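# Place yellow sponges in the door tote and on the shelf

## Task

Check the bench for a yellow sponge. If one is there, finish with one yellow sponge inside the tote by the door and the other yellow sponge on top of the low shelf. If the bench has no yellow sponge, move the sponge from the top of the low shelf into the tote instead. Anything placed in the tote must lie entirely within its rim, with no part overhanging. The cartons must stay on the bench. The robot must not fall over or finish tilted, or the task fails. Each object must stay where it is on its own, not because the robot is holding it.

## Robot and tools

ROBOT. TidyBot++ is a four-caster mobile base, 0.54 m long, 0.50 m wide and 0.38 m tall, carrying one seven-joint arm with a two-finger gripper. The shoulder sits 0.12 m ahead of the base centre at 0.68 m height. Segments are 0.42 m (upper arm), 0.31 m (forearm) and 0.31 m (wrist to hand point). The arm starts folded with the hand aimed down, poking up to 0.08 m past the base front, with the elbow up to 1.15 m high. Two cameras: base_camera, fixed on the chassis, and wrist_camera, a fisheye that looks along the hand.

FRAMES. Base frame: origin on the floor below the base centre, x ahead, y to the left, z up. hand_pose is reported in it and marks the point between the finger pads. The hand's own z runs out along the fingers, and its y is the closing direction. The odometry frame is the base frame as it was when the scene began. Heading is measured positive to the left, from -3.142 to 3.142. base_tilt is in degrees, positive when leaning forward or right. Odometry counts wheel turns, so slipping shows up as travel, and drift of a few cm and several degrees builds up over many moves.

execute_actions(actions, cameras). actions holds zero or one action. An empty list only reports state and images. An action may contain:
- base: exactly one relative move from where the base last measured itself. translate_m is forward (+) or back, -2 to 2 m. strafe_m is left (+) or right, -2 to 2 m. rotate_rad is a counter-clockwise (+) turn seen from above, -6.3 to 6.3 rad. A move that needs over 8.667 s at its top speed is refused.
- joints: absolute targets, keyed by joint name, for the single arm. joint_1_rad, joint_3_rad, joint_5_rad and joint_7_rad take any angle and go the short way round, so send big turns in steps under half a turn. joint_1_rad positive swings the arm clockwise from above, the reverse of rotate_rad. joint_2_rad is the shoulder, -2.249 to 2.249. joint_4_rad is the elbow, -2.579 to 2.579. joint_6_rad is the wrist, -2.099 to 2.099. With the hand aimed down, joint_7_rad positive turns it counter-clockwise, and at 1.57 the fingers open toward the robot's left and right. gripper_pos runs 0 (open, about 85 mm gap) to 1 (closed, squeezing about 100 N per finger). The gap is roughly 85*(1-gripper_pos) mm. Done tolerances are ±0.039 for joints 1 to 4, ±0.056 for joints 5 to 7 and ±0.03 for the gripper.
- speeds: caps for this action only. translate_m and strafe_m take 0.05 to 0.5 m/s; rotate_rad takes 0.1 to 1.57 rad/s. The maximum is the default.
The base and joint motions begin together. An unknown key or out-of-range value rejects the whole call. cameras: a list drawn from base_camera, wrist_camera, all. Omit it for every camera, or pass [] for none.

PLANAR ARM MATH. With joint_1_rad 0, joint_3_rad 3.14 and joint_5_rad 0, the arm lies in the base's x-z plane. Angles from vertical, positive leaning forward: upper = j2, forearm = j2 - j4, hand = j2 - j4 - j6. Reach ahead of the shoulder is the sum of length*sin(angle), and height above it is the sum of length*cos(angle). A downward hand can reach at most about 0.94 m high, and only near the base.

OTHER TOOLS. wait(seconds 0 to 10) commands nothing and returns state and images. zoom_image(camera, region [x0,y0,x1,y1] in pixels from the top-left, at most 504x504) enlarges part of that camera's latest image. read_manual(section "licences") only returns licence text. finished_scene(scene) closes the scene once the last command is held, and it is final. Its result says whether the goal was met and gives the next task.

RESULTS. base_status and joint_status report how each commanded motion ended: done, off_target (resting away from the target, possibly still pushing), contact_stop or time_out (the target is dropped and the joint holds in place), not_followed (the self-collision check withheld all arm targets, with a cause line; they may be retried on later actions). A base can say done while it actually stalled short, because done only counts wheel turns. on_its_own reports movement nobody commanded. motor_effort is a percentage of maximum, with the peak in brackets; it is noisy and carries a per-motor bias. Motor temperatures are listed per arm joint. MOTOR HOT appears from 60 °C, and at 75 °C an OVER-TEMPERATURE FAULT lets the arm sink, after which keys read limit_stop_at_motor_heat; resend those targets. ARM HIT means the arm struck the base or itself. A torque fault, past 104.5 N m on joints 1 to 4 or 51.3 on joints 5 to 7, freezes the arm and gripper for 10 s and skips the rest of the call. If one call reports a stop, later motion calls in the same reply are dropped.

ACCURACY. Friction and load leave joints a little off even when the status says done. To correct, send each joint its previous command plus (desired minus measured). Never command a loaded joint to its measured angle, because it sinks further. hand_pose itself may be a cm or two wrong, so use the images to confirm. Closed fingertips extend about 20 mm beyond the hand point, so be careful near the floor.

AVOID. Driving while the arm is snagged above about 0.8 m can topple the robot. Pushing sideways on a raised hand can lift wheels, and backing off straightens it. A blocked base or joint keeps shoving, so issue new targets. Omitted joints may keep pursuing old targets. Thinking time lets the robot hold its command, and a held load keeps heating the motors. Drops, slams, hard hits and hard shoves count against you. Loose objects may occasionally get nudged by outside pushes.

Each tool is called in YAML: its name, and indented under it one key for each argument.

## Session

execute_actions:
  actions: []

Scene clock: 0.00 s.
Motor temperatures (°C, as the motors report them): [36 36 33 33 45 43 44]
base_odometry: x=+0.000 y=+0.000 heading=+0.000 (m, m, rad; odometry frame)
base_tilt: forward=+0.4 right=-0.4 (deg)
base_status: not commanded
joint_positions: joint_1_rad=-0.018 joint_2_rad=-0.377 joint_3_rad=+3.152 joint_4_rad=-2.496 joint_5_rad=-0.042 joint_6_rad=-0.860 joint_7_rad=+1.579 gripper_pos=+0.000
joint_status: not commanded
motor_effort: joint_1_rad=+1 joint_2_rad=-1 joint_3_rad=+0 joint_4_rad=+15 joint_5_rad=-1 joint_6_rad=+2 joint_7_rad=+0 (%)
hand_pose: x=+0.2826 y=+0.0130 z=+0.6021 quat_wxyz=(-0.019, +0.997, -0.004, +0.081) (m; base frame)
pictures: base_camera, wrist_camera
Images, in order (width x height): base_camera 644x364, wrist_camera 644x476.

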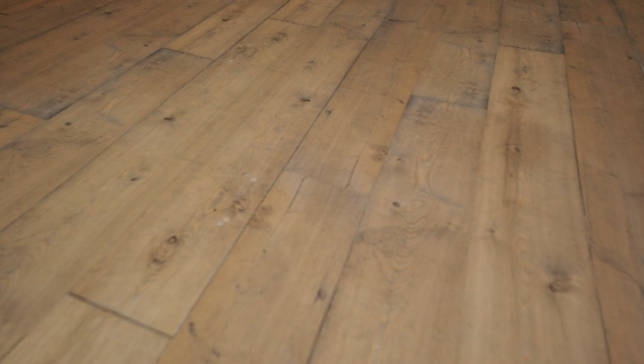

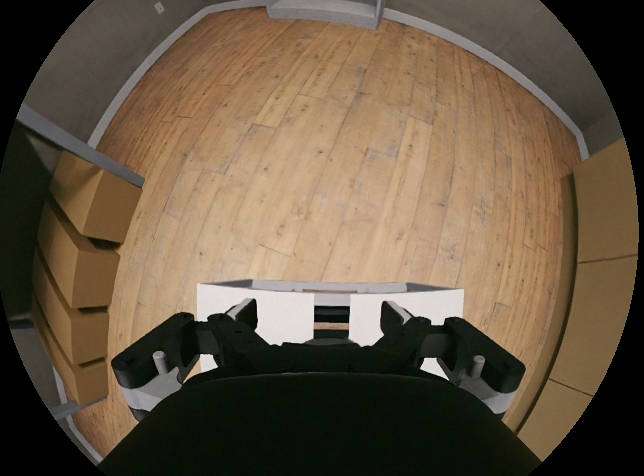

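execute_actions:
  actions:
    - {"joints":{"joint_4_rad":-2.0,"joint_6_rad":-0.2}}
  cameras: ["wrist_camera"]

execute_actions:
  actions:
    - {"joints":{"joint_1_rad":-1.57}}
  cameras: ["wrist_camera"]

Scene clock: 1.87 s.
Motor temperatures (°C, as the motors report them): [36 36 33 33 45 43 44]
base_odometry: x=+0.000 y=+0.000 heading=+0.000 (m, m, rad; odometry frame)
base_tilt: forward=+0.4 right=-0.4 (deg)
base_status: not commanded
joint_positions: joint_1_rad=-0.018 joint_2_rad=-0.377 joint_3_rad=+3.152 joint_4_rad=-2.018 joint_5_rad=-0.042 joint_6_rad=-0.229 joint_7_rad=+1.579 gripper_pos=+0.000
joint_status: all done
motor_effort: joint_1_rad=+1(1) joint_2_rad=-8(8) joint_3_rad=+0(0) joint_4_rad=+23(24) joint_5_rad=-2(2) joint_6_rad=+9(9) joint_7_rad=+0(0) (%)
hand_pose: x=+0.5753 y=+0.0072 z=+0.9593 quat_wxyz=(-0.018, +0.805, -0.008, +0.594) (m; base frame)
pictures: wrist_camera
camera_calibration (this result's frames):
wrist_camera: T_world_to_cam=[[0.0260741, -0.999653, -0.00379267, -0.00504045], [-0.271643, -0.003434, -0.962392, 1.13563], [0.962045, 0.0261237, -0.271638, -0.153793], [0, 0, 0, 1]] pos_world=[0.456572, 0.00287869, 1.05113]
Images, in order (width x height): wrist_camera 644x476.

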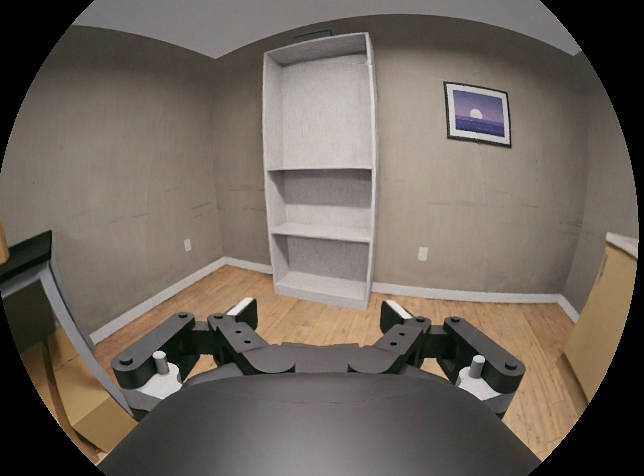

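Scene clock: 4.63 s.
Motor temperatures (°C, as the motors report them): [36 36 33 33 45 43 44]
base_odometry: x=+0.000 y=+0.000 heading=+0.000 (m, m, rad; odometry frame)
base_tilt: forward=+0.4 right=-0.4 (deg)
base_status: not commanded
joint_positions: joint_1_rad=-1.547 joint_2_rad=-0.377 joint_3_rad=+3.152 joint_4_rad=-2.018 joint_5_rad=-0.042 joint_6_rad=-0.229 joint_7_rad=+1.579 gripper_pos=+0.000
joint_status: all done
motor_effort: joint_1_rad=+1(2) joint_2_rad=-8(8) joint_3_rad=+1(1) joint_4_rad=+24(23) joint_5_rad=-2(2) joint_6_rad=+9(9) joint_7_rad=+0(0) (%)
hand_pose: x=+0.1310 y=+0.4562 z=+0.9593 quat_wxyz=(-0.424, +0.586, +0.551, +0.416) (m; base frame)
pictures: wrist_camera
camera_calibration (this result's frames):
wrist_camera: T_world_to_cam=[[0.999864, -0.0160514, -0.00379273, -0.120921], [-0.00800988, -0.271546, -0.962392, 1.10426], [0.0144179, 0.962292, -0.271638, -0.0410253], [0, 0, 0, 1]] pos_world=[0.130341, 0.337394, 1.05113]
Images, in order (width x height): wrist_camera 644x476.

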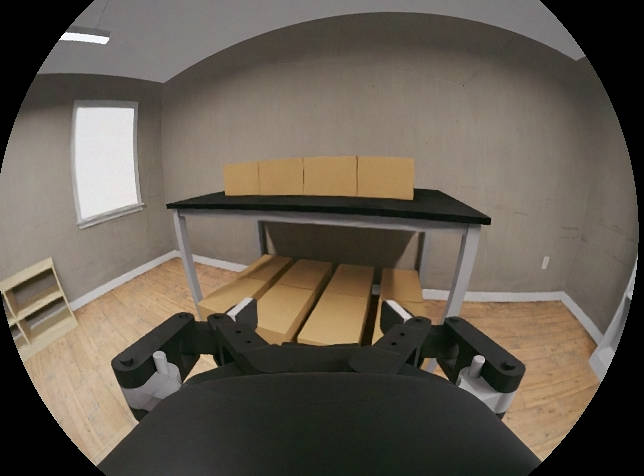

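execute_actions:
  actions:
    - {"joints":{"joint_2_rad":0.5,"joint_4_rad":-0.3,"joint_6_rad":-1.3}}
  cameras: ["wrist_camera"]

Scene clock: 7.77 s.
Motor temperatures (°C, as the motors report them): [36 36 33 33 45 43 44]
base_odometry: x=+0.000 y=+0.000 heading=+0.000 (m, m, rad; odometry frame)
base_tilt: forward=+0.4 right=-0.4 (deg)
base_status: not commanded
joint_positions: joint_1_rad=-1.547 joint_2_rad=+0.479 joint_3_rad=+3.152 joint_4_rad=-0.324 joint_5_rad=-0.042 joint_6_rad=-1.265 joint_7_rad=+1.579 gripper_pos=+0.000
joint_status: all done
motor_effort: joint_1_rad=+1(1) joint_2_rad=-34(35) joint_3_rad=-1(1) joint_4_rad=+18(25) joint_5_rad=-1(2) joint_6_rad=+8(9) joint_7_rad=+0(0) (%)
hand_pose: x=+0.1260 y=+0.6937 z=+1.1253 quat_wxyz=(-0.367, +0.611, +0.604, +0.356) (m; base frame)
pictures: wrist_camera
camera_calibration (this result's frames):
wrist_camera: T_world_to_cam=[[0.999628, 0.0246936, 0.0115446, -0.156967], [0.0215172, -0.454797, -0.890335, 1.37079], [-0.0167351, 0.890253, -0.45516, 0.0360295], [0, 0, 0, 1]] pos_world=[0.128016, 0.595233, 1.23867]
Images, in order (width x height): wrist_camera 644x476.

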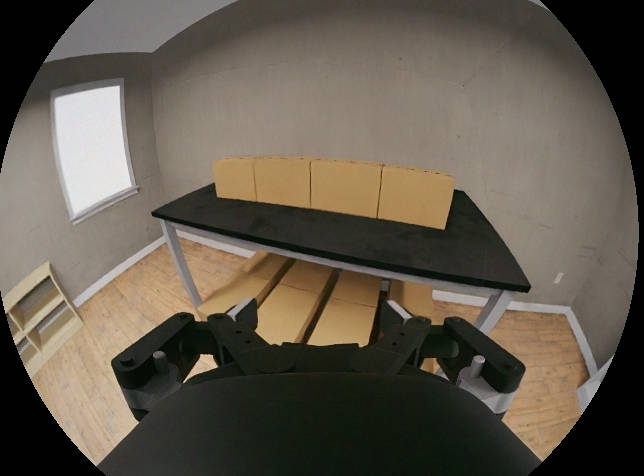

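execute_actions:
  actions:
    - {"base":{"rotate_rad":1.22},"joints":{"joint_1_rad":0.0,"joint_2_rad":0.3,"joint_4_rad":-0.2,"joint_6_rad":-1.6}}
  cameras: []

execute_actions:
  actions:
    - {"base":{"translate_m":0.55}}

Scene clock: 11.03 s.
Motor temperatures (°C, as the motors report them): [36 36 33 33 45 43 44]
base_odometry: x=+0.000 y=+0.000 heading=+1.219 (m, m, rad; odometry frame)
base_tilt: forward=+0.4 right=-0.4 (deg)
base_status: done
joint_positions: joint_1_rad=-0.020 joint_2_rad=+0.322 joint_3_rad=+3.152 joint_4_rad=-0.225 joint_5_rad=-0.042 joint_6_rad=-1.564 joint_7_rad=+1.579 gripper_pos=+0.000
joint_status: all done
motor_effort: joint_1_rad=+1(3) joint_2_rad=-25(38) joint_3_rad=-1(2) joint_4_rad=+15(18) joint_5_rad=-2(3) joint_6_rad=+8(8) joint_7_rad=+0(0) (%)
hand_pose: x=+0.6821 y=+0.0221 z=+1.1897 quat_wxyz=(-0.018, +0.870, +0.019, +0.493) (m; base frame)
pictures: none
No camera images: the call's "cameras" was empty. Leave "cameras" out to get every camera's image.

Scene clock: 13.50 s.
Motor temperatures (°C, as the motors report them): [36 36 33 33 45 43 44]
base_odometry: x=+0.188 y=+0.517 heading=+1.221 (m, m, rad; odometry frame)
base_tilt: forward=+0.4 right=-0.4 (deg)
base_status: done
joint_positions: joint_1_rad=-0.020 joint_2_rad=+0.308 joint_3_rad=+3.152 joint_4_rad=-0.220 joint_5_rad=-0.042 joint_6_rad=-1.567 joint_7_rad=+1.579 gripper_pos=+0.000
joint_status: not commanded
motor_effort: joint_1_rad=+1(0) joint_2_rad=-25(28) joint_3_rad=+0(1) joint_4_rad=+14(15) joint_5_rad=-2(2) joint_6_rad=+8(9) joint_7_rad=+0(0) (%)
hand_pose: x=+0.6743 y=+0.0219 z=+1.1985 quat_wxyz=(-0.018, +0.866, +0.019, +0.500) (m; base frame)
pictures: base_camera, wrist_camera
camera_calibration (this result's frames):
wrist_camera: T_world_to_cam=[[0.0764029, -0.996909, 0.0182936, -0.0524585], [-0.476745, -0.0526394, -0.877464, 1.4304], [0.875715, 0.0583194, -0.479293, 0.12195], [0, 0, 0, 1]] pos_world=[0.579152, 0.0158871, 1.31454]
Images, in order (width x height): base_camera 644x364, wrist_camera 644x476.

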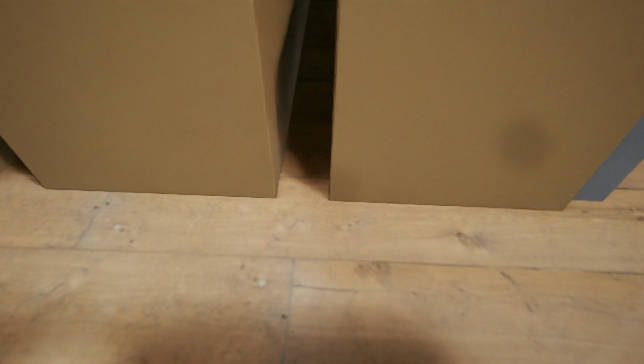

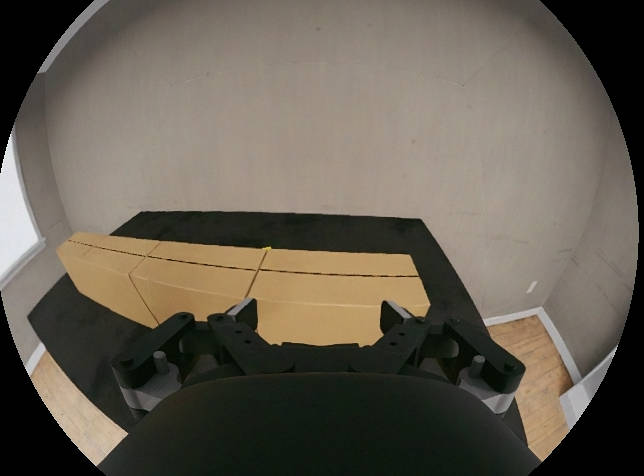

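execute_actions:
  actions:
    - {"base":{"translate_m":0.2},"joints":{"joint_6_rad":-1.75}}

Scene clock: 15.30 s.
Motor temperatures (°C, as the motors report them): [36 36 33 33 45 43 44]
base_odometry: x=+0.257 y=+0.705 heading=+1.222 (m, m, rad; odometry frame)
base_tilt: forward=+0.4 right=-0.4 (deg)
base_status: done
joint_positions: joint_1_rad=-0.020 joint_2_rad=+0.310 joint_3_rad=+3.152 joint_4_rad=-0.217 joint_5_rad=-0.042 joint_6_rad=-1.734 joint_7_rad=+1.579 gripper_pos=+0.000
joint_status: all done
motor_effort: joint_1_rad=+1(2) joint_2_rad=-24(29) joint_3_rad=+0(1) joint_4_rad=+14(15) joint_5_rad=-2(2) joint_6_rad=+7(9) joint_7_rad=+0(0) (%)
hand_pose: x=+0.6450 y=+0.0213 z=+1.1562 quat_wxyz=(-0.017, +0.904, +0.021, +0.426) (m; base frame)
pictures: base_camera, wrist_camera
camera_calibration (this result's frames):
wrist_camera: T_world_to_cam=[[0.082059, -0.996543, 0.0129898, -0.0475715], [-0.614769, -0.0608723, -0.786355, 1.36311], [0.784427, 0.0565418, -0.617639, 0.346225], [0, 0, 0, 1]] pos_world=[0.570314, 0.0159926, 1.28635]
Images, in order (width x height): base_camera 644x364, wrist_camera 644x476.

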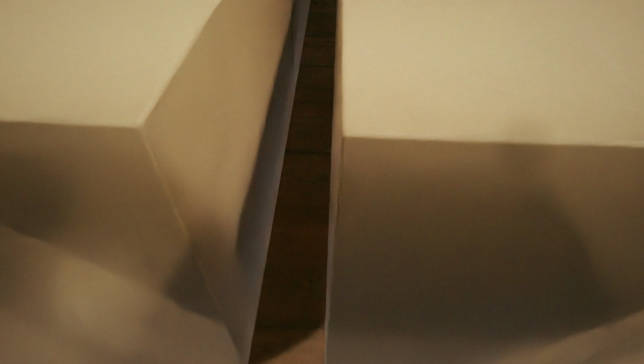

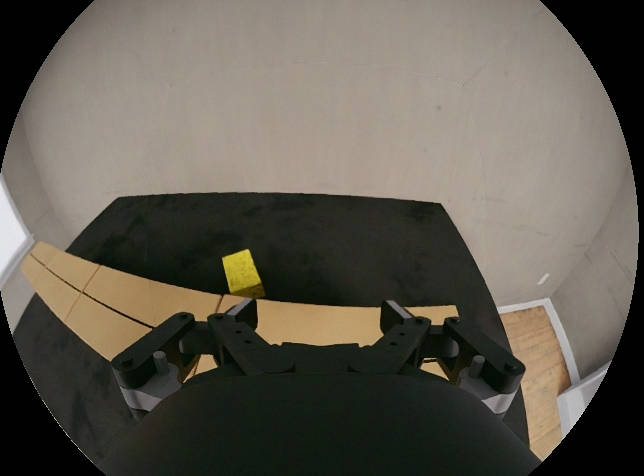

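zoom_image:
  camera: "wrist_camera"
  region: [100, 180, 400, 340]

Region (100, 180, 400, 340) of wrist_camera's 644x476 image, scaled by 1.680; it fills the top 269 rows of this view, and the rest is white.

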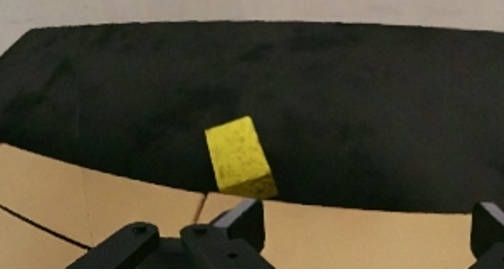

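execute_actions:
  actions:
    - {"base":{"translate_m":-0.1},"joints":{"joint_2_rad":0.0,"joint_4_rad":-0.6,"joint_6_rad":-1.4}}
  cameras: []

execute_actions:
  actions:
    - {"base":{"strafe_m":-0.9}}
  cameras: []

execute_actions:
  actions:
    - {"base":{"rotate_rad":1.55}}

Scene clock: 19.47 s.
Motor temperatures (°C, as the motors report them): [36 36 33 33 45 43 44]
base_odometry: x=+0.223 y=+0.611 heading=+1.222 (m, m, rad; odometry frame)
base_tilt: forward=+0.4 right=-0.4 (deg)
base_status: done
joint_positions: joint_1_rad=-0.020 joint_2_rad=+0.003 joint_3_rad=+3.152 joint_4_rad=-0.577 joint_5_rad=-0.042 joint_6_rad=-1.434 joint_7_rad=+1.579 gripper_pos=+0.000
joint_status: all done
motor_effort: joint_1_rad=+1(0) joint_2_rad=-15(30) joint_3_rad=+0(0) joint_4_rad=+16(16) joint_5_rad=-2(2) joint_6_rad=+9(8) joint_7_rad=+0(0) (%)
hand_pose: x=+0.5737 y=+0.0190 z=+1.2321 quat_wxyz=(-0.020, +0.845, +0.017, +0.534) (m; base frame)
pictures: none
No camera images: the call's "cameras" was empty. Leave "cameras" out to get every camera's image.

Scene clock: 22.63 s.
Motor temperatures (°C, as the motors report them): [36 36 33 33 45 43 44]
base_odometry: x=+1.069 y=+0.304 heading=+1.222 (m, m, rad; odometry frame)
base_tilt: forward=+0.4 right=-0.3 (deg)
base_status: done
joint_positions: joint_1_rad=-0.018 joint_2_rad=+0.003 joint_3_rad=+3.152 joint_4_rad=-0.578 joint_5_rad=-0.042 joint_6_rad=-1.434 joint_7_rad=+1.579 gripper_pos=+0.000
joint_status: not commanded
motor_effort: joint_1_rad=+0(3) joint_2_rad=-14(18) joint_3_rad=+0(2) joint_4_rad=+15(17) joint_5_rad=-2(3) joint_6_rad=+9(9) joint_7_rad=+0(1) (%)
hand_pose: x=+0.5739 y=+0.0181 z=+1.2318 quat_wxyz=(-0.019, +0.845, +0.016, +0.534) (m; base frame)
pictures: none
No camera images: the call's "cameras" was empty. Leave "cameras" out to get every camera's image.

Scene clock: 24.90 s.
Motor temperatures (°C, as the motors report them): [36 36 33 33 45 43 44]
base_odometry: x=+1.069 y=+0.304 heading=+2.772 (m, m, rad; odometry frame)
base_tilt: forward=+0.4 right=-0.4 (deg)
base_status: done
joint_positions: joint_1_rad=-0.017 joint_2_rad=+0.003 joint_3_rad=+3.151 joint_4_rad=-0.580 joint_5_rad=-0.042 joint_6_rad=-1.433 joint_7_rad=+1.579 gripper_pos=+0.000
joint_status: not commanded
motor_effort: joint_1_rad=+1(3) joint_2_rad=-14(18) joint_3_rad=+0(2) joint_4_rad=+15(17) joint_5_rad=-2(3) joint_6_rad=+9(8) joint_7_rad=+0(0) (%)
hand_pose: x=+0.5743 y=+0.0180 z=+1.2306 quat_wxyz=(-0.019, +0.846, +0.016, +0.533) (m; base frame)
pictures: base_camera, wrist_camera
camera_calibration (this result's frames):
wrist_camera: T_world_to_cam=[[0.0696283, -0.997454, 0.0154294, -0.0418961], [-0.407662, -0.042567, -0.91214, 1.41346], [0.910474, 0.0572208, -0.409588, 0.119434], [0, 0, 0, 1]] pos_world=[0.470392, 0.0115434, 1.33884]
Images, in order (width x height): base_camera 644x364, wrist_camera 644x476.

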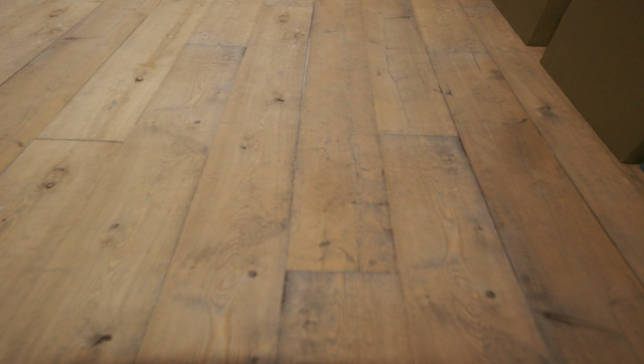

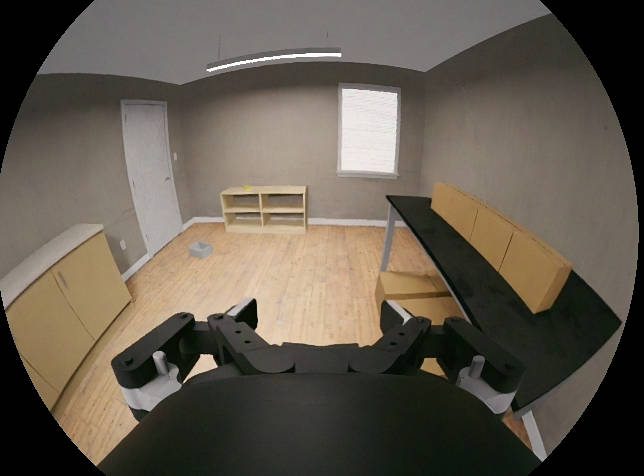

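execute_actions:
  actions:
    - {"base":{"strafe_m":-0.85},"joints":{"joint_6_rad":-1.7}}

Scene clock: 28.07 s.
Motor temperatures (°C, as the motors report them): [36 36 33 33 45 43 44]
base_odometry: x=+1.374 y=+1.097 heading=+2.773 (m, m, rad; odometry frame)
base_tilt: forward=+0.4 right=-0.4 (deg)
base_status: done
joint_positions: joint_1_rad=-0.017 joint_2_rad=+0.003 joint_3_rad=+3.151 joint_4_rad=-0.584 joint_5_rad=-0.042 joint_6_rad=-1.688 joint_7_rad=+1.579 gripper_pos=+0.000
joint_status: all done
motor_effort: joint_1_rad=+1(3) joint_2_rad=-13(16) joint_3_rad=+0(1) joint_4_rad=+15(16) joint_5_rad=-2(3) joint_6_rad=+7(9) joint_7_rad=+0(0) (%)
hand_pose: x=+0.5315 y=+0.0175 z=+1.1627 quat_wxyz=(-0.018, +0.907, +0.018, +0.419) (m; base frame)
pictures: base_camera, wrist_camera
camera_calibration (this result's frames):
wrist_camera: T_world_to_cam=[[0.0781372, -0.996916, 0.00725263, -0.0333729], [-0.626673, -0.0547733, -0.777355, 1.29399], [0.775355, 0.0561953, -0.62902, 0.457501], [0, 0, 0, 1]] pos_world=[0.45879, 0.0118966, 1.29391]
Images, in order (width x height): base_camera 644x364, wrist_camera 644x476.

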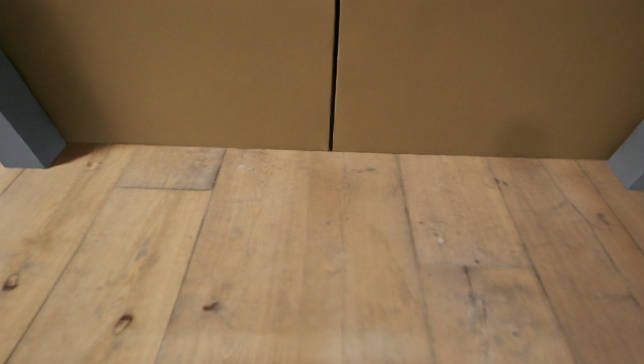

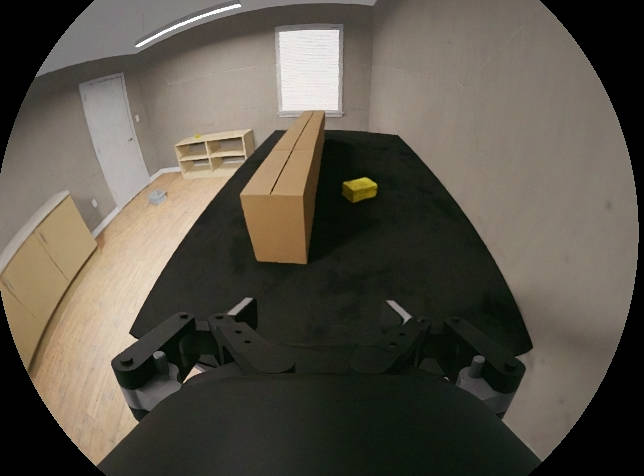

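execute_actions:
  actions:
    - {"base":{"strafe_m":-0.055},"joints":{"joint_1_rad":0.01,"joint_5_rad":0.02,"joint_3_rad":3.14}}
  cameras: []

execute_actions:
  actions:
    - {"base":{"translate_m":0.2},"joints":{"joint_2_rad":0.5,"joint_4_rad":-0.53,"joint_6_rad":-1.27}}

Scene clock: 30.47 s.
Motor temperatures (°C, as the motors report them): [36 36 33 33 45 43 44]
base_odometry: x=+1.394 y=+1.148 heading=+2.774 (m, m, rad; odometry frame)
base_tilt: forward=+0.4 right=-0.4 (deg)
base_status: done
joint_positions: joint_1_rad=-0.009 joint_2_rad=+0.003 joint_3_rad=+3.140 joint_4_rad=-0.584 joint_5_rad=+0.002 joint_6_rad=-1.688 joint_7_rad=+1.579 gripper_pos=+0.000
joint_status: all done
motor_effort: joint_1_rad=+0(3) joint_2_rad=-14(15) joint_3_rad=+0(1) joint_4_rad=+15(15) joint_5_rad=-2(1) joint_6_rad=+7(7) joint_7_rad=+0(0) (%)
hand_pose: x=+0.5318 y=+0.0047 z=+1.1625 quat_wxyz=(+0.001, +0.908, +0.008, +0.420) (m; base frame)
pictures: none
No camera images: the call's "cameras" was empty. Leave "cameras" out to get every camera's image.

Scene clock: 32.47 s.
Motor temperatures (°C, as the motors report them): [36 36 33 33 45 43 44]
base_odometry: x=+1.207 y=+1.221 heading=+2.774 (m, m, rad; odometry frame)
base_tilt: forward=+0.4 right=-0.4 (deg)
base_status: done
joint_positions: joint_1_rad=-0.009 joint_2_rad=+0.507 joint_3_rad=+3.140 joint_4_rad=-0.550 joint_5_rad=+0.002 joint_6_rad=-1.305 joint_7_rad=+1.579 gripper_pos=+0.000
joint_status: all done
motor_effort: joint_1_rad=+1(1) joint_2_rad=-36(45) joint_3_rad=-1(1) joint_4_rad=+20(23) joint_5_rad=-1(2) joint_6_rad=+7(8) joint_7_rad=+0(0) (%)
hand_pose: x=+0.8160 y=+0.0072 z=+0.9826 quat_wxyz=(+0.001, +0.925, +0.008, +0.380) (m; base frame)
pictures: base_camera, wrist_camera
camera_calibration (this result's frames):
wrist_camera: T_world_to_cam=[[0.0464923, -0.998502, 0.0288409, -0.0599881], [-0.692938, -0.0530336, -0.719044, 1.32847], [0.719497, 0.0134451, -0.694366, 0.234349], [0, 0, 0, 1]] pos_world=[0.754725, 0.00740454, 1.11969]
Images, in order (width x height): base_camera 644x364, wrist_camera 644x476.

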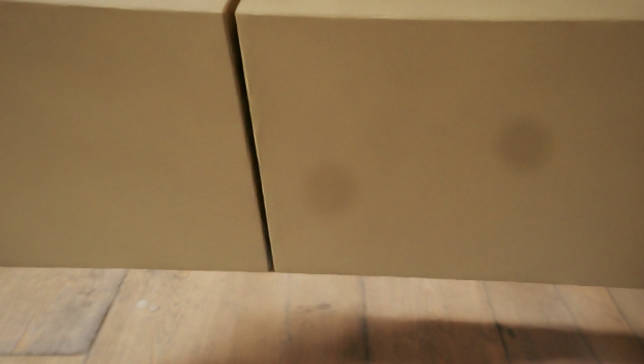

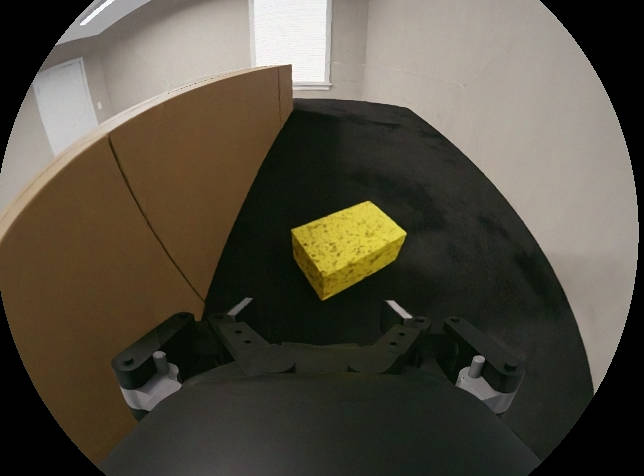

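execute_actions:
  actions:
    - {"base":{"strafe_m":-0.087},"joints":{"gripper_pos":1.0}}
  cameras: []

execute_actions:
  actions:
    - {"joints":{"joint_2_rad":0.55,"joint_4_rad":-0.78,"joint_6_rad":-0.88}}
  cameras: ["wrist_camera"]

Scene clock: 35.33 s.
Motor temperatures (°C, as the motors report them): [36 37 33 33 45 43 44]
base_odometry: x=+1.238 y=+1.302 heading=+2.774 (m, m, rad; odometry frame)
base_tilt: forward=+0.4 right=-0.4 (deg)
base_status: done
joint_positions: joint_1_rad=+0.007 joint_2_rad=+0.507 joint_3_rad=+3.140 joint_4_rad=-0.550 joint_5_rad=+0.003 joint_6_rad=-1.304 joint_7_rad=+1.579 gripper_pos=+0.999
joint_status: all done
motor_effort: joint_1_rad=+0(6) joint_2_rad=-37(38) joint_3_rad=-1(2) joint_4_rad=+20(21) joint_5_rad=-1(0) joint_6_rad=+7(7) joint_7_rad=+0(0) (%)
hand_pose: x=+0.8162 y=-0.0036 z=+0.9828 quat_wxyz=(+0.004, +0.925, +0.001, +0.380) (m; base frame)
pictures: none
No camera images: the call's "cameras" was empty. Leave "cameras" out to get every camera's image.

Scene clock: 36.63 s.
Motor temperatures (°C, as the motors report them): [36 37 33 33 45 44 44]
base_odometry: x=+1.238 y=+1.302 heading=+2.774 (m, m, rad; odometry frame)
base_tilt: forward=+0.4 right=-0.4 (deg)
base_status: not commanded
joint_positions: joint_1_rad=+0.007 joint_2_rad=+0.536 joint_3_rad=+3.140 joint_4_rad=-0.759 joint_5_rad=+0.003 joint_6_rad=-0.908 joint_7_rad=+1.579 gripper_pos=+0.999
joint_status: all done
motor_effort: joint_1_rad=+1(2) joint_2_rad=-39(41) joint_3_rad=-1(1) joint_4_rad=+22(23) joint_5_rad=-1(1) joint_6_rad=+8(8) joint_7_rad=-1(0) (%)
hand_pose: x=+0.8874 y=-0.0038 z=+0.9448 quat_wxyz=(+0.004, +0.892, +0.001, +0.452) (m; base frame)
pictures: wrist_camera
camera_calibration (this result's frames):
wrist_camera: T_world_to_cam=[[0.026852, -0.999018, 0.0352459, -0.0618247], [-0.571791, -0.0442708, -0.819204, 1.33733], [0.81996, 0.00184398, -0.572419, -0.0475437], [0, 0, 0, 1]] pos_world=[0.805319, -0.00247145, 1.07051]
Images, in order (width x height): wrist_camera 644x476.

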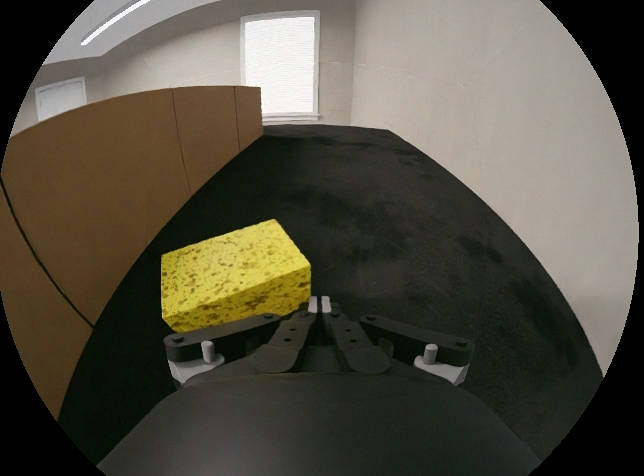

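execute_actions:
  actions:
    - {"base":{"strafe_m":0.025},"joints":{"joint_2_rad":0.575}}
  cameras: []

execute_actions:
  actions:
    - {"joints":{"joint_4_rad":-0.97,"joint_6_rad":-0.45}}
  cameras: ["wrist_camera"]

Scene clock: 37.73 s.
Motor temperatures (°C, as the motors report them): [36 37 33 33 45 44 44]
base_odometry: x=+1.230 y=+1.278 heading=+2.774 (m, m, rad; odometry frame)
base_tilt: forward=+0.4 right=-0.4 (deg)
base_status: done
joint_positions: joint_1_rad=+0.005 joint_2_rad=+0.539 joint_3_rad=+3.140 joint_4_rad=-0.759 joint_5_rad=+0.003 joint_6_rad=-0.904 joint_7_rad=+1.579 gripper_pos=+0.999
joint_status: all done
motor_effort: joint_1_rad=+1(5) joint_2_rad=-37(40) joint_3_rad=-1(3) joint_4_rad=+20(23) joint_5_rad=-2(3) joint_6_rad=+7(8) joint_7_rad=+0(0) (%)
hand_pose: x=+0.8891 y=-0.0024 z=+0.9436 quat_wxyz=(+0.004, +0.892, +0.002, +0.453) (m; base frame)
pictures: none
No camera images: the call's "cameras" was empty. Leave "cameras" out to get every camera's image.

Scene clock: 38.90 s.
Motor temperatures (°C, as the motors report them): [36 37 33 33 45 44 44]
base_odometry: x=+1.230 y=+1.278 heading=+2.774 (m, m, rad; odometry frame)
base_tilt: forward=+0.4 right=-0.4 (deg)
base_status: not commanded
joint_positions: joint_1_rad=+0.005 joint_2_rad=+0.550 joint_3_rad=+3.140 joint_4_rad=-0.945 joint_5_rad=+0.003 joint_6_rad=-0.477 joint_7_rad=+1.579 gripper_pos=+0.999
joint_status: all done
motor_effort: joint_1_rad=+1(1) joint_2_rad=-41(41) joint_3_rad=+0(1) joint_4_rad=+23(23) joint_5_rad=-2(1) joint_6_rad=+8(8) joint_7_rad=+0(0) (%)
hand_pose: x=+0.9390 y=-0.0023 z=+0.9427 quat_wxyz=(+0.004, +0.834, +0.003, +0.552) (m; base frame)
pictures: wrist_camera
camera_calibration (this result's frames):
wrist_camera: T_world_to_cam=[[0.0208211, -0.998886, 0.0423515, -0.0626385], [-0.368059, -0.0470439, -0.928611, 1.27702], [0.929569, 0.00374688, -0.368629, -0.386047], [0, 0, 0, 1]] pos_world=[0.830183, -0.001046, 1.0462]
Images, in order (width x height): wrist_camera 644x476.

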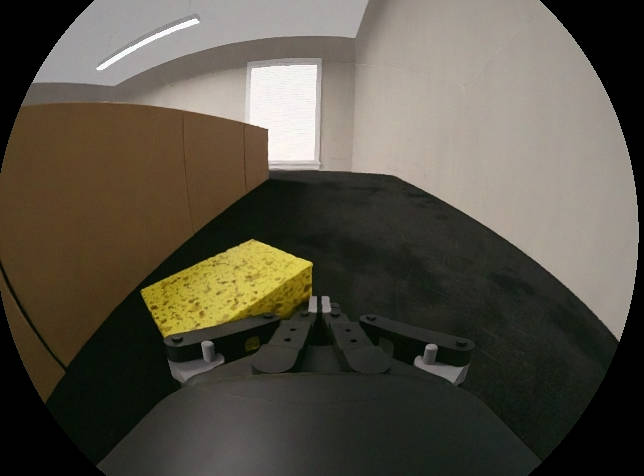

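execute_actions:
  actions:
    - {"base":{"strafe_m":0.04},"joints":{"joint_2_rad":0.5,"joint_4_rad":-0.53,"joint_6_rad":-1.3,"gripper_pos":0}}
  cameras: ["wrist_camera"]

Scene clock: 40.80 s.
Motor temperatures (°C, as the motors report them): [36 37 33 33 45 44 44]
base_odometry: x=+1.215 y=+1.241 heading=+2.774 (m, m, rad; odometry frame)
base_tilt: forward=+0.4 right=-0.4 (deg)
base_status: done
joint_positions: joint_1_rad=+0.003 joint_2_rad=+0.511 joint_3_rad=+3.140 joint_4_rad=-0.548 joint_5_rad=+0.003 joint_6_rad=-1.268 joint_7_rad=+1.579 gripper_pos=+0.000
joint_status: all done
motor_effort: joint_1_rad=+1(6) joint_2_rad=-37(44) joint_3_rad=-1(2) joint_4_rad=+20(25) joint_5_rad=-1(1) joint_6_rad=+7(9) joint_7_rad=+0(0) (%)
hand_pose: x=+0.8252 y=-0.0006 z=+0.9894 quat_wxyz=(+0.003, +0.918, +0.003, +0.396) (m; base frame)
pictures: wrist_camera
camera_calibration (this result's frames):
wrist_camera: T_world_to_cam=[[0.0345156, -0.998935, 0.030626, -0.0602346], [-0.667737, -0.0458508, -0.742984, 1.34218], [0.743597, 0.00519436, -0.668608, 0.18722], [0, 0, 0, 1]] pos_world=[0.759089, 0.000397269, 1.12424]
Images, in order (width x height): wrist_camera 644x476.

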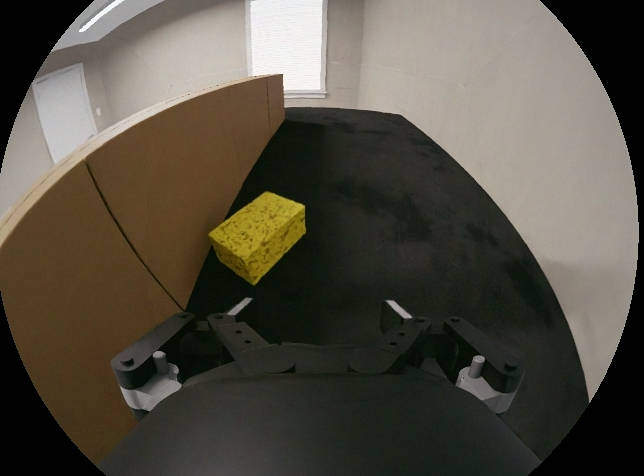

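execute_actions:
  actions:
    - {"base":{"strafe_m":-0.04},"joints":{"joint_1_rad":-0.17,"joint_2_rad":0.49,"joint_4_rad":-0.77,"joint_6_rad":-0.71,"gripper_pos":1}}
  cameras: ["wrist_camera"]

Scene clock: 42.60 s.
Motor temperatures (°C, as the motors report them): [36 37 33 33 45 44 44]
base_odometry: x=+1.229 y=+1.278 heading=+2.774 (m, m, rad; odometry frame)
base_tilt: forward=+0.4 right=-0.4 (deg)
base_status: done
joint_positions: joint_1_rad=-0.164 joint_2_rad=+0.509 joint_3_rad=+3.140 joint_4_rad=-0.749 joint_5_rad=+0.004 joint_6_rad=-0.740 joint_7_rad=+1.579 gripper_pos=+0.999
joint_status: all done
motor_effort: joint_1_rad=+2(3) joint_2_rad=-39(40) joint_3_rad=+0(3) joint_4_rad=+23(23) joint_5_rad=-1(2) joint_6_rad=+9(9) joint_7_rad=+0(0) (%)
hand_pose: x=+0.8957 y=+0.1296 z=+1.0168 quat_wxyz=(-0.041, +0.838, +0.073, +0.539) (m; base frame)
pictures: wrist_camera
camera_calibration (this result's frames):
wrist_camera: T_world_to_cam=[[0.188134, -0.981238, 0.0421563, -0.0851404], [-0.37896, -0.112124, -0.918596, 1.34411], [0.906088, 0.156844, -0.392944, -0.293095], [0, 0, 0, 1]] pos_world=[0.790953, 0.113134, 1.12312]
Images, in order (width x height): wrist_camera 644x476.

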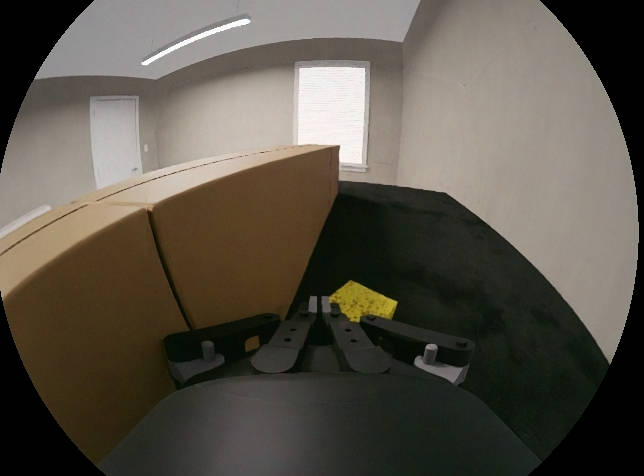

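execute_actions:
  actions:
    - {"joints":{"joint_2_rad":0.60}}
  cameras: ["wrist_camera"]

Scene clock: 43.63 s.
Motor temperatures (°C, as the motors report them): [36 37 33 33 45 44 44]
base_odometry: x=+1.229 y=+1.278 heading=+2.774 (m, m, rad; odometry frame)
base_tilt: forward=+0.4 right=-0.4 (deg)
base_status: not commanded
joint_positions: joint_1_rad=-0.164 joint_2_rad=+0.555 joint_3_rad=+3.140 joint_4_rad=-0.748 joint_5_rad=+0.004 joint_6_rad=-0.720 joint_7_rad=+1.579 gripper_pos=+0.999
joint_status: joint_2_rad off_target (ended at +0.555, target +0.600)
motor_effort: joint_1_rad=+1(2) joint_2_rad=-34(41) joint_3_rad=-1(1) joint_4_rad=+17(23) joint_5_rad=-1(1) joint_6_rad=+5(9) joint_7_rad=+0(0) (%)
hand_pose: x=+0.9130 y=+0.1324 z=+0.9864 quat_wxyz=(-0.040, +0.844, +0.074, +0.529) (m; base frame)
pictures: wrist_camera
camera_calibration (this result's frames):
wrist_camera: T_world_to_cam=[[0.189212, -0.981059, 0.0415065, -0.0846612], [-0.40125, -0.115829, -0.908615, 1.33409], [0.896213, 0.155267, -0.415566, -0.289607], [0, 0, 0, 1]] pos_world=[0.810874, 0.116435, 1.09534]
Images, in order (width x height): wrist_camera 644x476.

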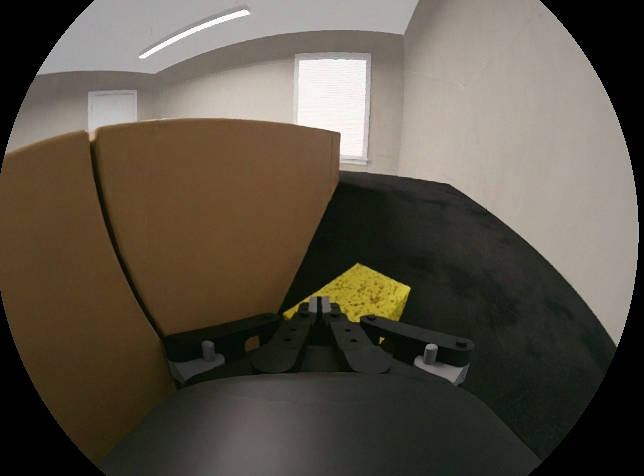

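Pressing on top. Drag it right slowly.

execute_actions:
  actions:
    - {"base":{"strafe_m":-0.08},"speeds":{"strafe_m":0.08}}
  cameras: ["wrist_camera"]

Scene clock: 45.27 s.
Motor temperatures (°C, as the motors report them): [36 37 33 33 45 44 44]
base_odometry: x=+1.258 y=+1.353 heading=+2.774 (m, m, rad; odometry frame)
base_tilt: forward=+0.4 right=-0.4 (deg)
base_status: done
joint_positions: joint_1_rad=-0.169 joint_2_rad=+0.555 joint_3_rad=+3.140 joint_4_rad=-0.748 joint_5_rad=+0.004 joint_6_rad=-0.719 joint_7_rad=+1.579 gripper_pos=+0.999
joint_status: not commanded
motor_effort: joint_1_rad=+0(6) joint_2_rad=-35(36) joint_3_rad=-1(2) joint_4_rad=+18(18) joint_5_rad=-2(0) joint_6_rad=+5(6) joint_7_rad=+0(0) (%)
hand_pose: x=+0.9124 y=+0.1367 z=+0.9866 quat_wxyz=(-0.041, +0.844, +0.076, +0.529) (m; base frame)
pictures: wrist_camera
camera_calibration (this result's frames):
wrist_camera: T_world_to_cam=[[0.194487, -0.98003, 0.0414166, -0.0852235], [-0.4002, -0.117827, -0.908822, 1.33397], [0.895553, 0.160179, -0.415124, -0.290127], [0, 0, 0, 1]] pos_world=[0.810253, 0.120128, 1.09543]
Images, in order (width x height): wrist_camera 644x476.

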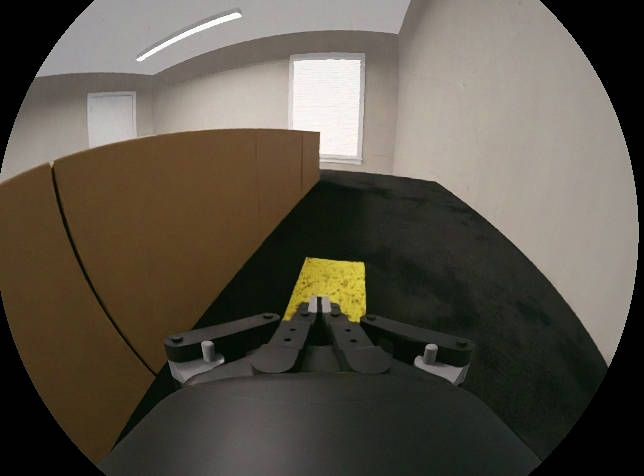

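execute_actions:
  actions:
    - {"base":{"translate_m":-0.12},"speeds":{"translate_m":0.1}}
  cameras: ["wrist_camera"]

execute_actions:
  actions:
    - {"joints":{"joint_2_rad":0.5,"joint_4_rad":-0.55,"joint_6_rad":-1.25}}
  cameras: []

execute_actions:
  actions:
    - {"joints":{"gripper_pos":0}}
  cameras: ["wrist_camera"]

Scene clock: 47.23 s.
Motor temperatures (°C, as the motors report them): [36 37 33 33 45 44 44]
base_odometry: x=+1.370 y=+1.310 heading=+2.774 (m, m, rad; odometry frame)
base_tilt: forward=+0.4 right=-0.4 (deg)
base_status: done
joint_positions: joint_1_rad=-0.169 joint_2_rad=+0.557 joint_3_rad=+3.140 joint_4_rad=-0.748 joint_5_rad=+0.004 joint_6_rad=-0.715 joint_7_rad=+1.579 gripper_pos=+0.999
joint_status: not commanded
motor_effort: joint_1_rad=+1(2) joint_2_rad=-36(38) joint_3_rad=+0(2) joint_4_rad=+19(20) joint_5_rad=-1(2) joint_6_rad=+6(7) joint_7_rad=+0(0) (%)
hand_pose: x=+0.9133 y=+0.1369 z=+0.9866 quat_wxyz=(-0.042, +0.843, +0.076, +0.530) (m; base frame)
pictures: wrist_camera
camera_calibration (this result's frames):
wrist_camera: T_world_to_cam=[[0.194388, -0.980047, 0.0414877, -0.085226], [-0.397798, -0.117421, -0.909928, 1.33325], [0.896644, 0.160376, -0.412686, -0.294391], [0, 0, 0, 1]] pos_world=[0.810896, 0.12024, 1.09521]
Images, in order (width x height): wrist_camera 644x476.

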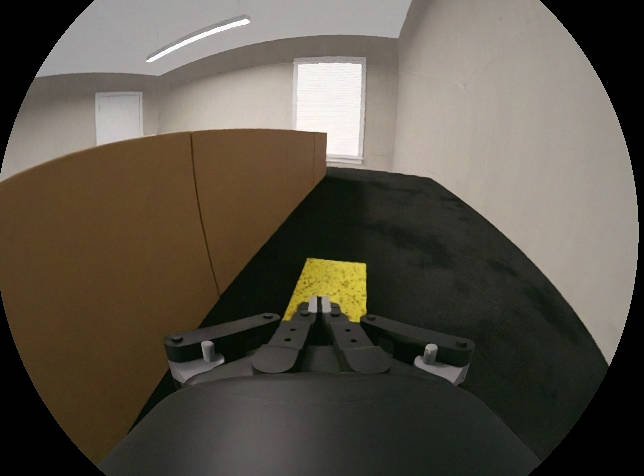

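Scene clock: 48.47 s.
Motor temperatures (°C, as the motors report them): [36 37 33 33 45 44 44]
base_odometry: x=+1.370 y=+1.310 heading=+2.774 (m, m, rad; odometry frame)
base_tilt: forward=+0.4 right=-0.4 (deg)
base_status: not commanded
joint_positions: joint_1_rad=-0.169 joint_2_rad=+0.511 joint_3_rad=+3.140 joint_4_rad=-0.570 joint_5_rad=+0.004 joint_6_rad=-1.222 joint_7_rad=+1.579 gripper_pos=+0.999
joint_status: all done
motor_effort: joint_1_rad=+1(1) joint_2_rad=-38(39) joint_3_rad=-1(1) joint_4_rad=+21(21) joint_5_rad=-1(1) joint_6_rad=+7(7) joint_7_rad=+0(0) (%)
hand_pose: x=+0.8235 y=+0.1211 z=+0.9883 quat_wxyz=(-0.031, +0.910, +0.081, +0.406) (m; base frame)
pictures: none
No camera images: the call's "cameras" was empty. Leave "cameras" out to get every camera's image.

Scene clock: 49.57 s.
Motor temperatures (°C, as the motors report them): [36 37 33 33 45 44 44]
base_odometry: x=+1.370 y=+1.310 heading=+2.774 (m, m, rad; odometry frame)
base_tilt: forward=+0.4 right=-0.4 (deg)
base_status: not commanded
joint_positions: joint_1_rad=-0.169 joint_2_rad=+0.511 joint_3_rad=+3.140 joint_4_rad=-0.570 joint_5_rad=+0.004 joint_6_rad=-1.222 joint_7_rad=+1.579 gripper_pos=+0.000
joint_status: all done
motor_effort: joint_1_rad=+1(1) joint_2_rad=-37(38) joint_3_rad=-1(0) joint_4_rad=+20(20) joint_5_rad=-1(1) joint_6_rad=+7(7) joint_7_rad=+0(0) (%)
hand_pose: x=+0.8235 y=+0.1211 z=+0.9883 quat_wxyz=(-0.031, +0.910, +0.081, +0.406) (m; base frame)
pictures: wrist_camera
camera_calibration (this result's frames):
wrist_camera: T_world_to_cam=[[0.203291, -0.978587, 0.0322658, -0.081641], [-0.632632, -0.156431, -0.758489, 1.34564], [0.747295, 0.133782, -0.650886, 0.150955], [0, 0, 0, 1]] pos_world=[0.755084, 0.110413, 1.12154]
Images, in order (width x height): wrist_camera 644x476.

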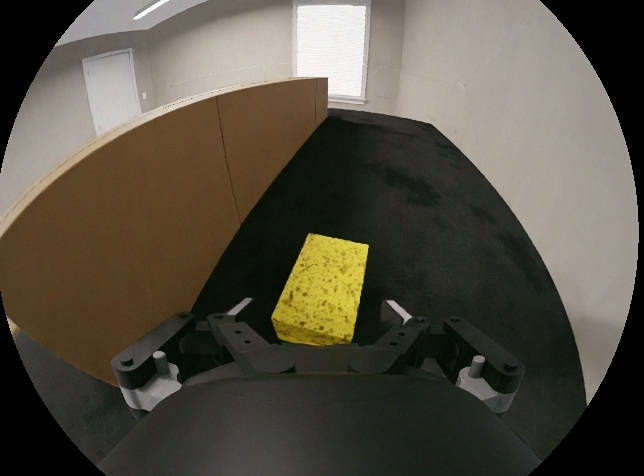

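execute_actions:
  actions:
    - {"base":{"strafe_m":0.12},"joints":{"joint_1_rad":0.015,"joint_2_rad":0.44,"joint_4_rad":-0.65,"joint_6_rad":-1.10}}
  cameras: []

execute_actions:
  actions:
    - {"joints":{"joint_2_rad":0.47,"joint_4_rad":-0.73,"joint_6_rad":-1.0}}
  cameras: ["wrist_camera"]

Scene clock: 51.60 s.
Motor temperatures (°C, as the motors report them): [36 37 33 33 45 44 44]
base_odometry: x=+1.327 y=+1.198 heading=+2.774 (m, m, rad; odometry frame)
base_tilt: forward=+0.4 right=-0.4 (deg)
base_status: done
joint_positions: joint_1_rad=-0.006 joint_2_rad=+0.460 joint_3_rad=+3.140 joint_4_rad=-0.626 joint_5_rad=+0.004 joint_6_rad=-1.133 joint_7_rad=+1.579 gripper_pos=+0.000
joint_status: all done
motor_effort: joint_1_rad=+0(2) joint_2_rad=-36(38) joint_3_rad=-1(2) joint_4_rad=+20(21) joint_5_rad=-1(2) joint_6_rad=+7(8) joint_7_rad=+0(1) (%)
hand_pose: x=+0.8322 y=+0.0050 z=+1.0171 quat_wxyz=(+0.002, +0.896, +0.007, +0.445) (m; base frame)
pictures: none
No camera images: the call's "cameras" was empty. Leave "cameras" out to get every camera's image.

Scene clock: 52.47 s.
Motor temperatures (°C, as the motors report them): [36 37 33 33 45 44 44]
base_odometry: x=+1.327 y=+1.198 heading=+2.774 (m, m, rad; odometry frame)
base_tilt: forward=+0.4 right=-0.4 (deg)
base_status: not commanded
joint_positions: joint_1_rad=-0.006 joint_2_rad=+0.465 joint_3_rad=+3.140 joint_4_rad=-0.711 joint_5_rad=+0.004 joint_6_rad=-1.034 joint_7_rad=+1.579 gripper_pos=+0.000
joint_status: all done
motor_effort: joint_1_rad=+1(1) joint_2_rad=-37(39) joint_3_rad=+0(1) joint_4_rad=+21(23) joint_5_rad=-1(2) joint_6_rad=+8(8) joint_7_rad=+0(0) (%)
hand_pose: x=+0.8476 y=+0.0052 z=+0.9934 quat_wxyz=(+0.002, +0.893, +0.007, +0.449) (m; base frame)
pictures: wrist_camera
camera_calibration (this result's frames):
wrist_camera: T_world_to_cam=[[0.038879, -0.998599, 0.0359044, -0.0643087], [-0.575745, -0.0517545, -0.81599, 1.35498], [0.816704, 0.0110531, -0.57695, 0.0201504], [0, 0, 0, 1]] pos_world=[0.766166, 0.00568493, 1.11958]
Images, in order (width x height): wrist_camera 644x476.

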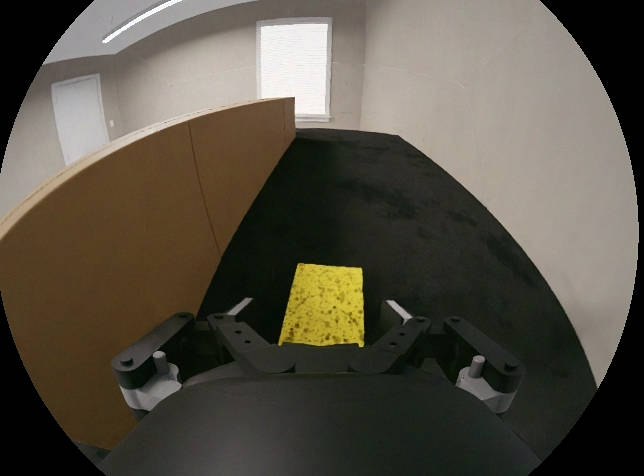

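execute_actions:
  actions:
    - {"base":{"strafe_m":-0.006},"joints":{"joint_2_rad":0.545}}
  cameras: ["wrist_camera"]

Scene clock: 53.53 s.
Motor temperatures (°C, as the motors report them): [36 37 33 33 45 44 44]
base_odometry: x=+1.330 y=+1.204 heading=+2.774 (m, m, rad; odometry frame)
base_tilt: forward=+0.4 right=-0.4 (deg)
base_status: done
joint_positions: joint_1_rad=+0.002 joint_2_rad=+0.537 joint_3_rad=+3.140 joint_4_rad=-0.715 joint_5_rad=+0.004 joint_6_rad=-1.034 joint_7_rad=+1.579 gripper_pos=+0.000
joint_status: all done
motor_effort: joint_1_rad=+1(6) joint_2_rad=-40(42) joint_3_rad=-1(3) joint_4_rad=+22(23) joint_5_rad=-1(0) joint_6_rad=+7(8) joint_7_rad=+0(0) (%)
hand_pose: x=+0.8679 y=-0.0001 z=+0.9379 quat_wxyz=(+0.003, +0.910, +0.004, +0.415) (m; base frame)
pictures: wrist_camera
camera_calibration (this result's frames):
wrist_camera: T_world_to_cam=[[0.0343054, -0.998855, 0.0333589, -0.0620414], [-0.636402, -0.0475692, -0.769889, 1.33053], [0.770594, 0.00518166, -0.637305, 0.0682178], [0, 0, 0, 1]] pos_world=[0.796311, 0.000968296, 1.0699]
Images, in order (width x height): wrist_camera 644x476.

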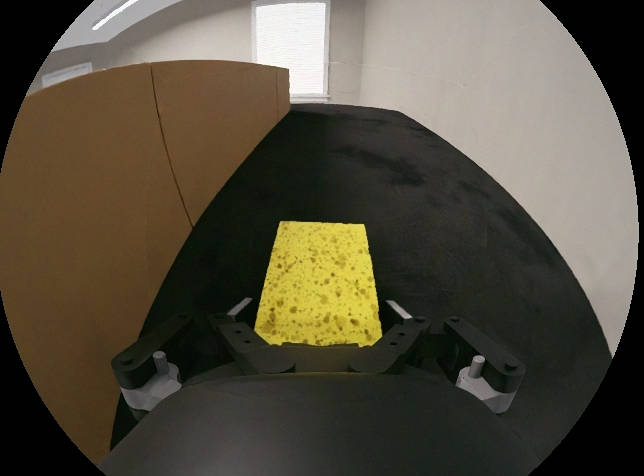

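execute_actions:
  actions:
    - {"joints":{"gripper_pos":1}}
  cameras: []

execute_actions:
  actions:
    - {"joints":{"joint_2_rad":0.1}}
  cameras: ["wrist_camera"]

Scene clock: 54.77 s.
Motor temperatures (°C, as the motors report them): [36 37 33 33 45 44 44]
base_odometry: x=+1.330 y=+1.204 heading=+2.774 (m, m, rad; odometry frame)
base_tilt: forward=+0.4 right=-0.4 (deg)
base_status: not commanded
joint_positions: joint_1_rad=+0.002 joint_2_rad=+0.535 joint_3_rad=+3.140 joint_4_rad=-0.715 joint_5_rad=+0.004 joint_6_rad=-1.027 joint_7_rad=+1.579 gripper_pos=+0.367
joint_status: gripper_pos off_target (ended at +0.367, target +1.000)
motor_effort: joint_1_rad=+1(2) joint_2_rad=-37(39) joint_3_rad=-1(1) joint_4_rad=+20(21) joint_5_rad=-1(0) joint_6_rad=+7(7) joint_7_rad=+0(0) (%)
hand_pose: x=+0.8688 y=-0.0001 z=+0.9412 quat_wxyz=(+0.003, +0.908, +0.004, +0.419) (m; base frame)
pictures: none
No camera images: the call's "cameras" was empty. Leave "cameras" out to get every camera's image.

Scene clock: 56.60 s.
Motor temperatures (°C, as the motors report them): [36 37 33 33 45 44 44]
base_odometry: x=+1.330 y=+1.204 heading=+2.774 (m, m, rad; odometry frame)
base_tilt: forward=+0.4 right=-0.4 (deg)
base_status: not commanded
joint_positions: joint_1_rad=+0.002 joint_2_rad=+0.093 joint_3_rad=+3.140 joint_4_rad=-0.721 joint_5_rad=+0.004 joint_6_rad=-1.027 joint_7_rad=+1.579 gripper_pos=+0.367
joint_status: all done
motor_effort: joint_1_rad=+1(1) joint_2_rad=-22(43) joint_3_rad=+0(1) joint_4_rad=+19(24) joint_5_rad=-2(1) joint_6_rad=+9(9) joint_7_rad=+0(0) (%)
hand_pose: x=+0.6869 y=+0.0002 z=+1.2333 quat_wxyz=(+0.004, +0.796, +0.003, +0.605) (m; base frame)
pictures: wrist_camera
camera_calibration (this result's frames):
wrist_camera: T_world_to_cam=[[0.0165094, -0.998826, 0.0455362, -0.0681983], [-0.243702, -0.0481887, -0.968652, 1.41815], [0.96971, 0.00489462, -0.244211, -0.22558], [0, 0, 0, 1]] pos_world=[0.565478, 0.0013246, 1.32171]
Images, in order (width x height): wrist_camera 644x476.

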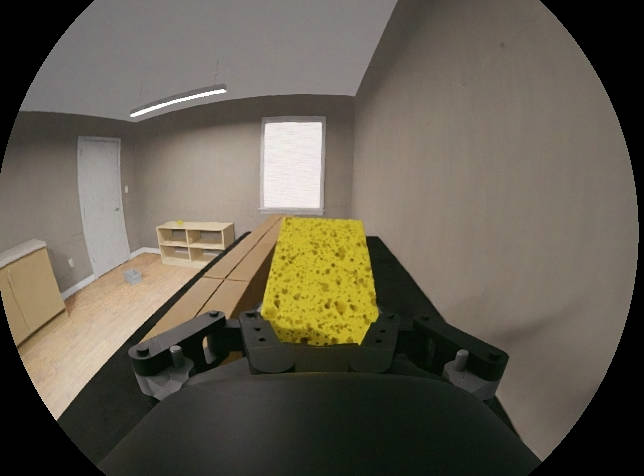

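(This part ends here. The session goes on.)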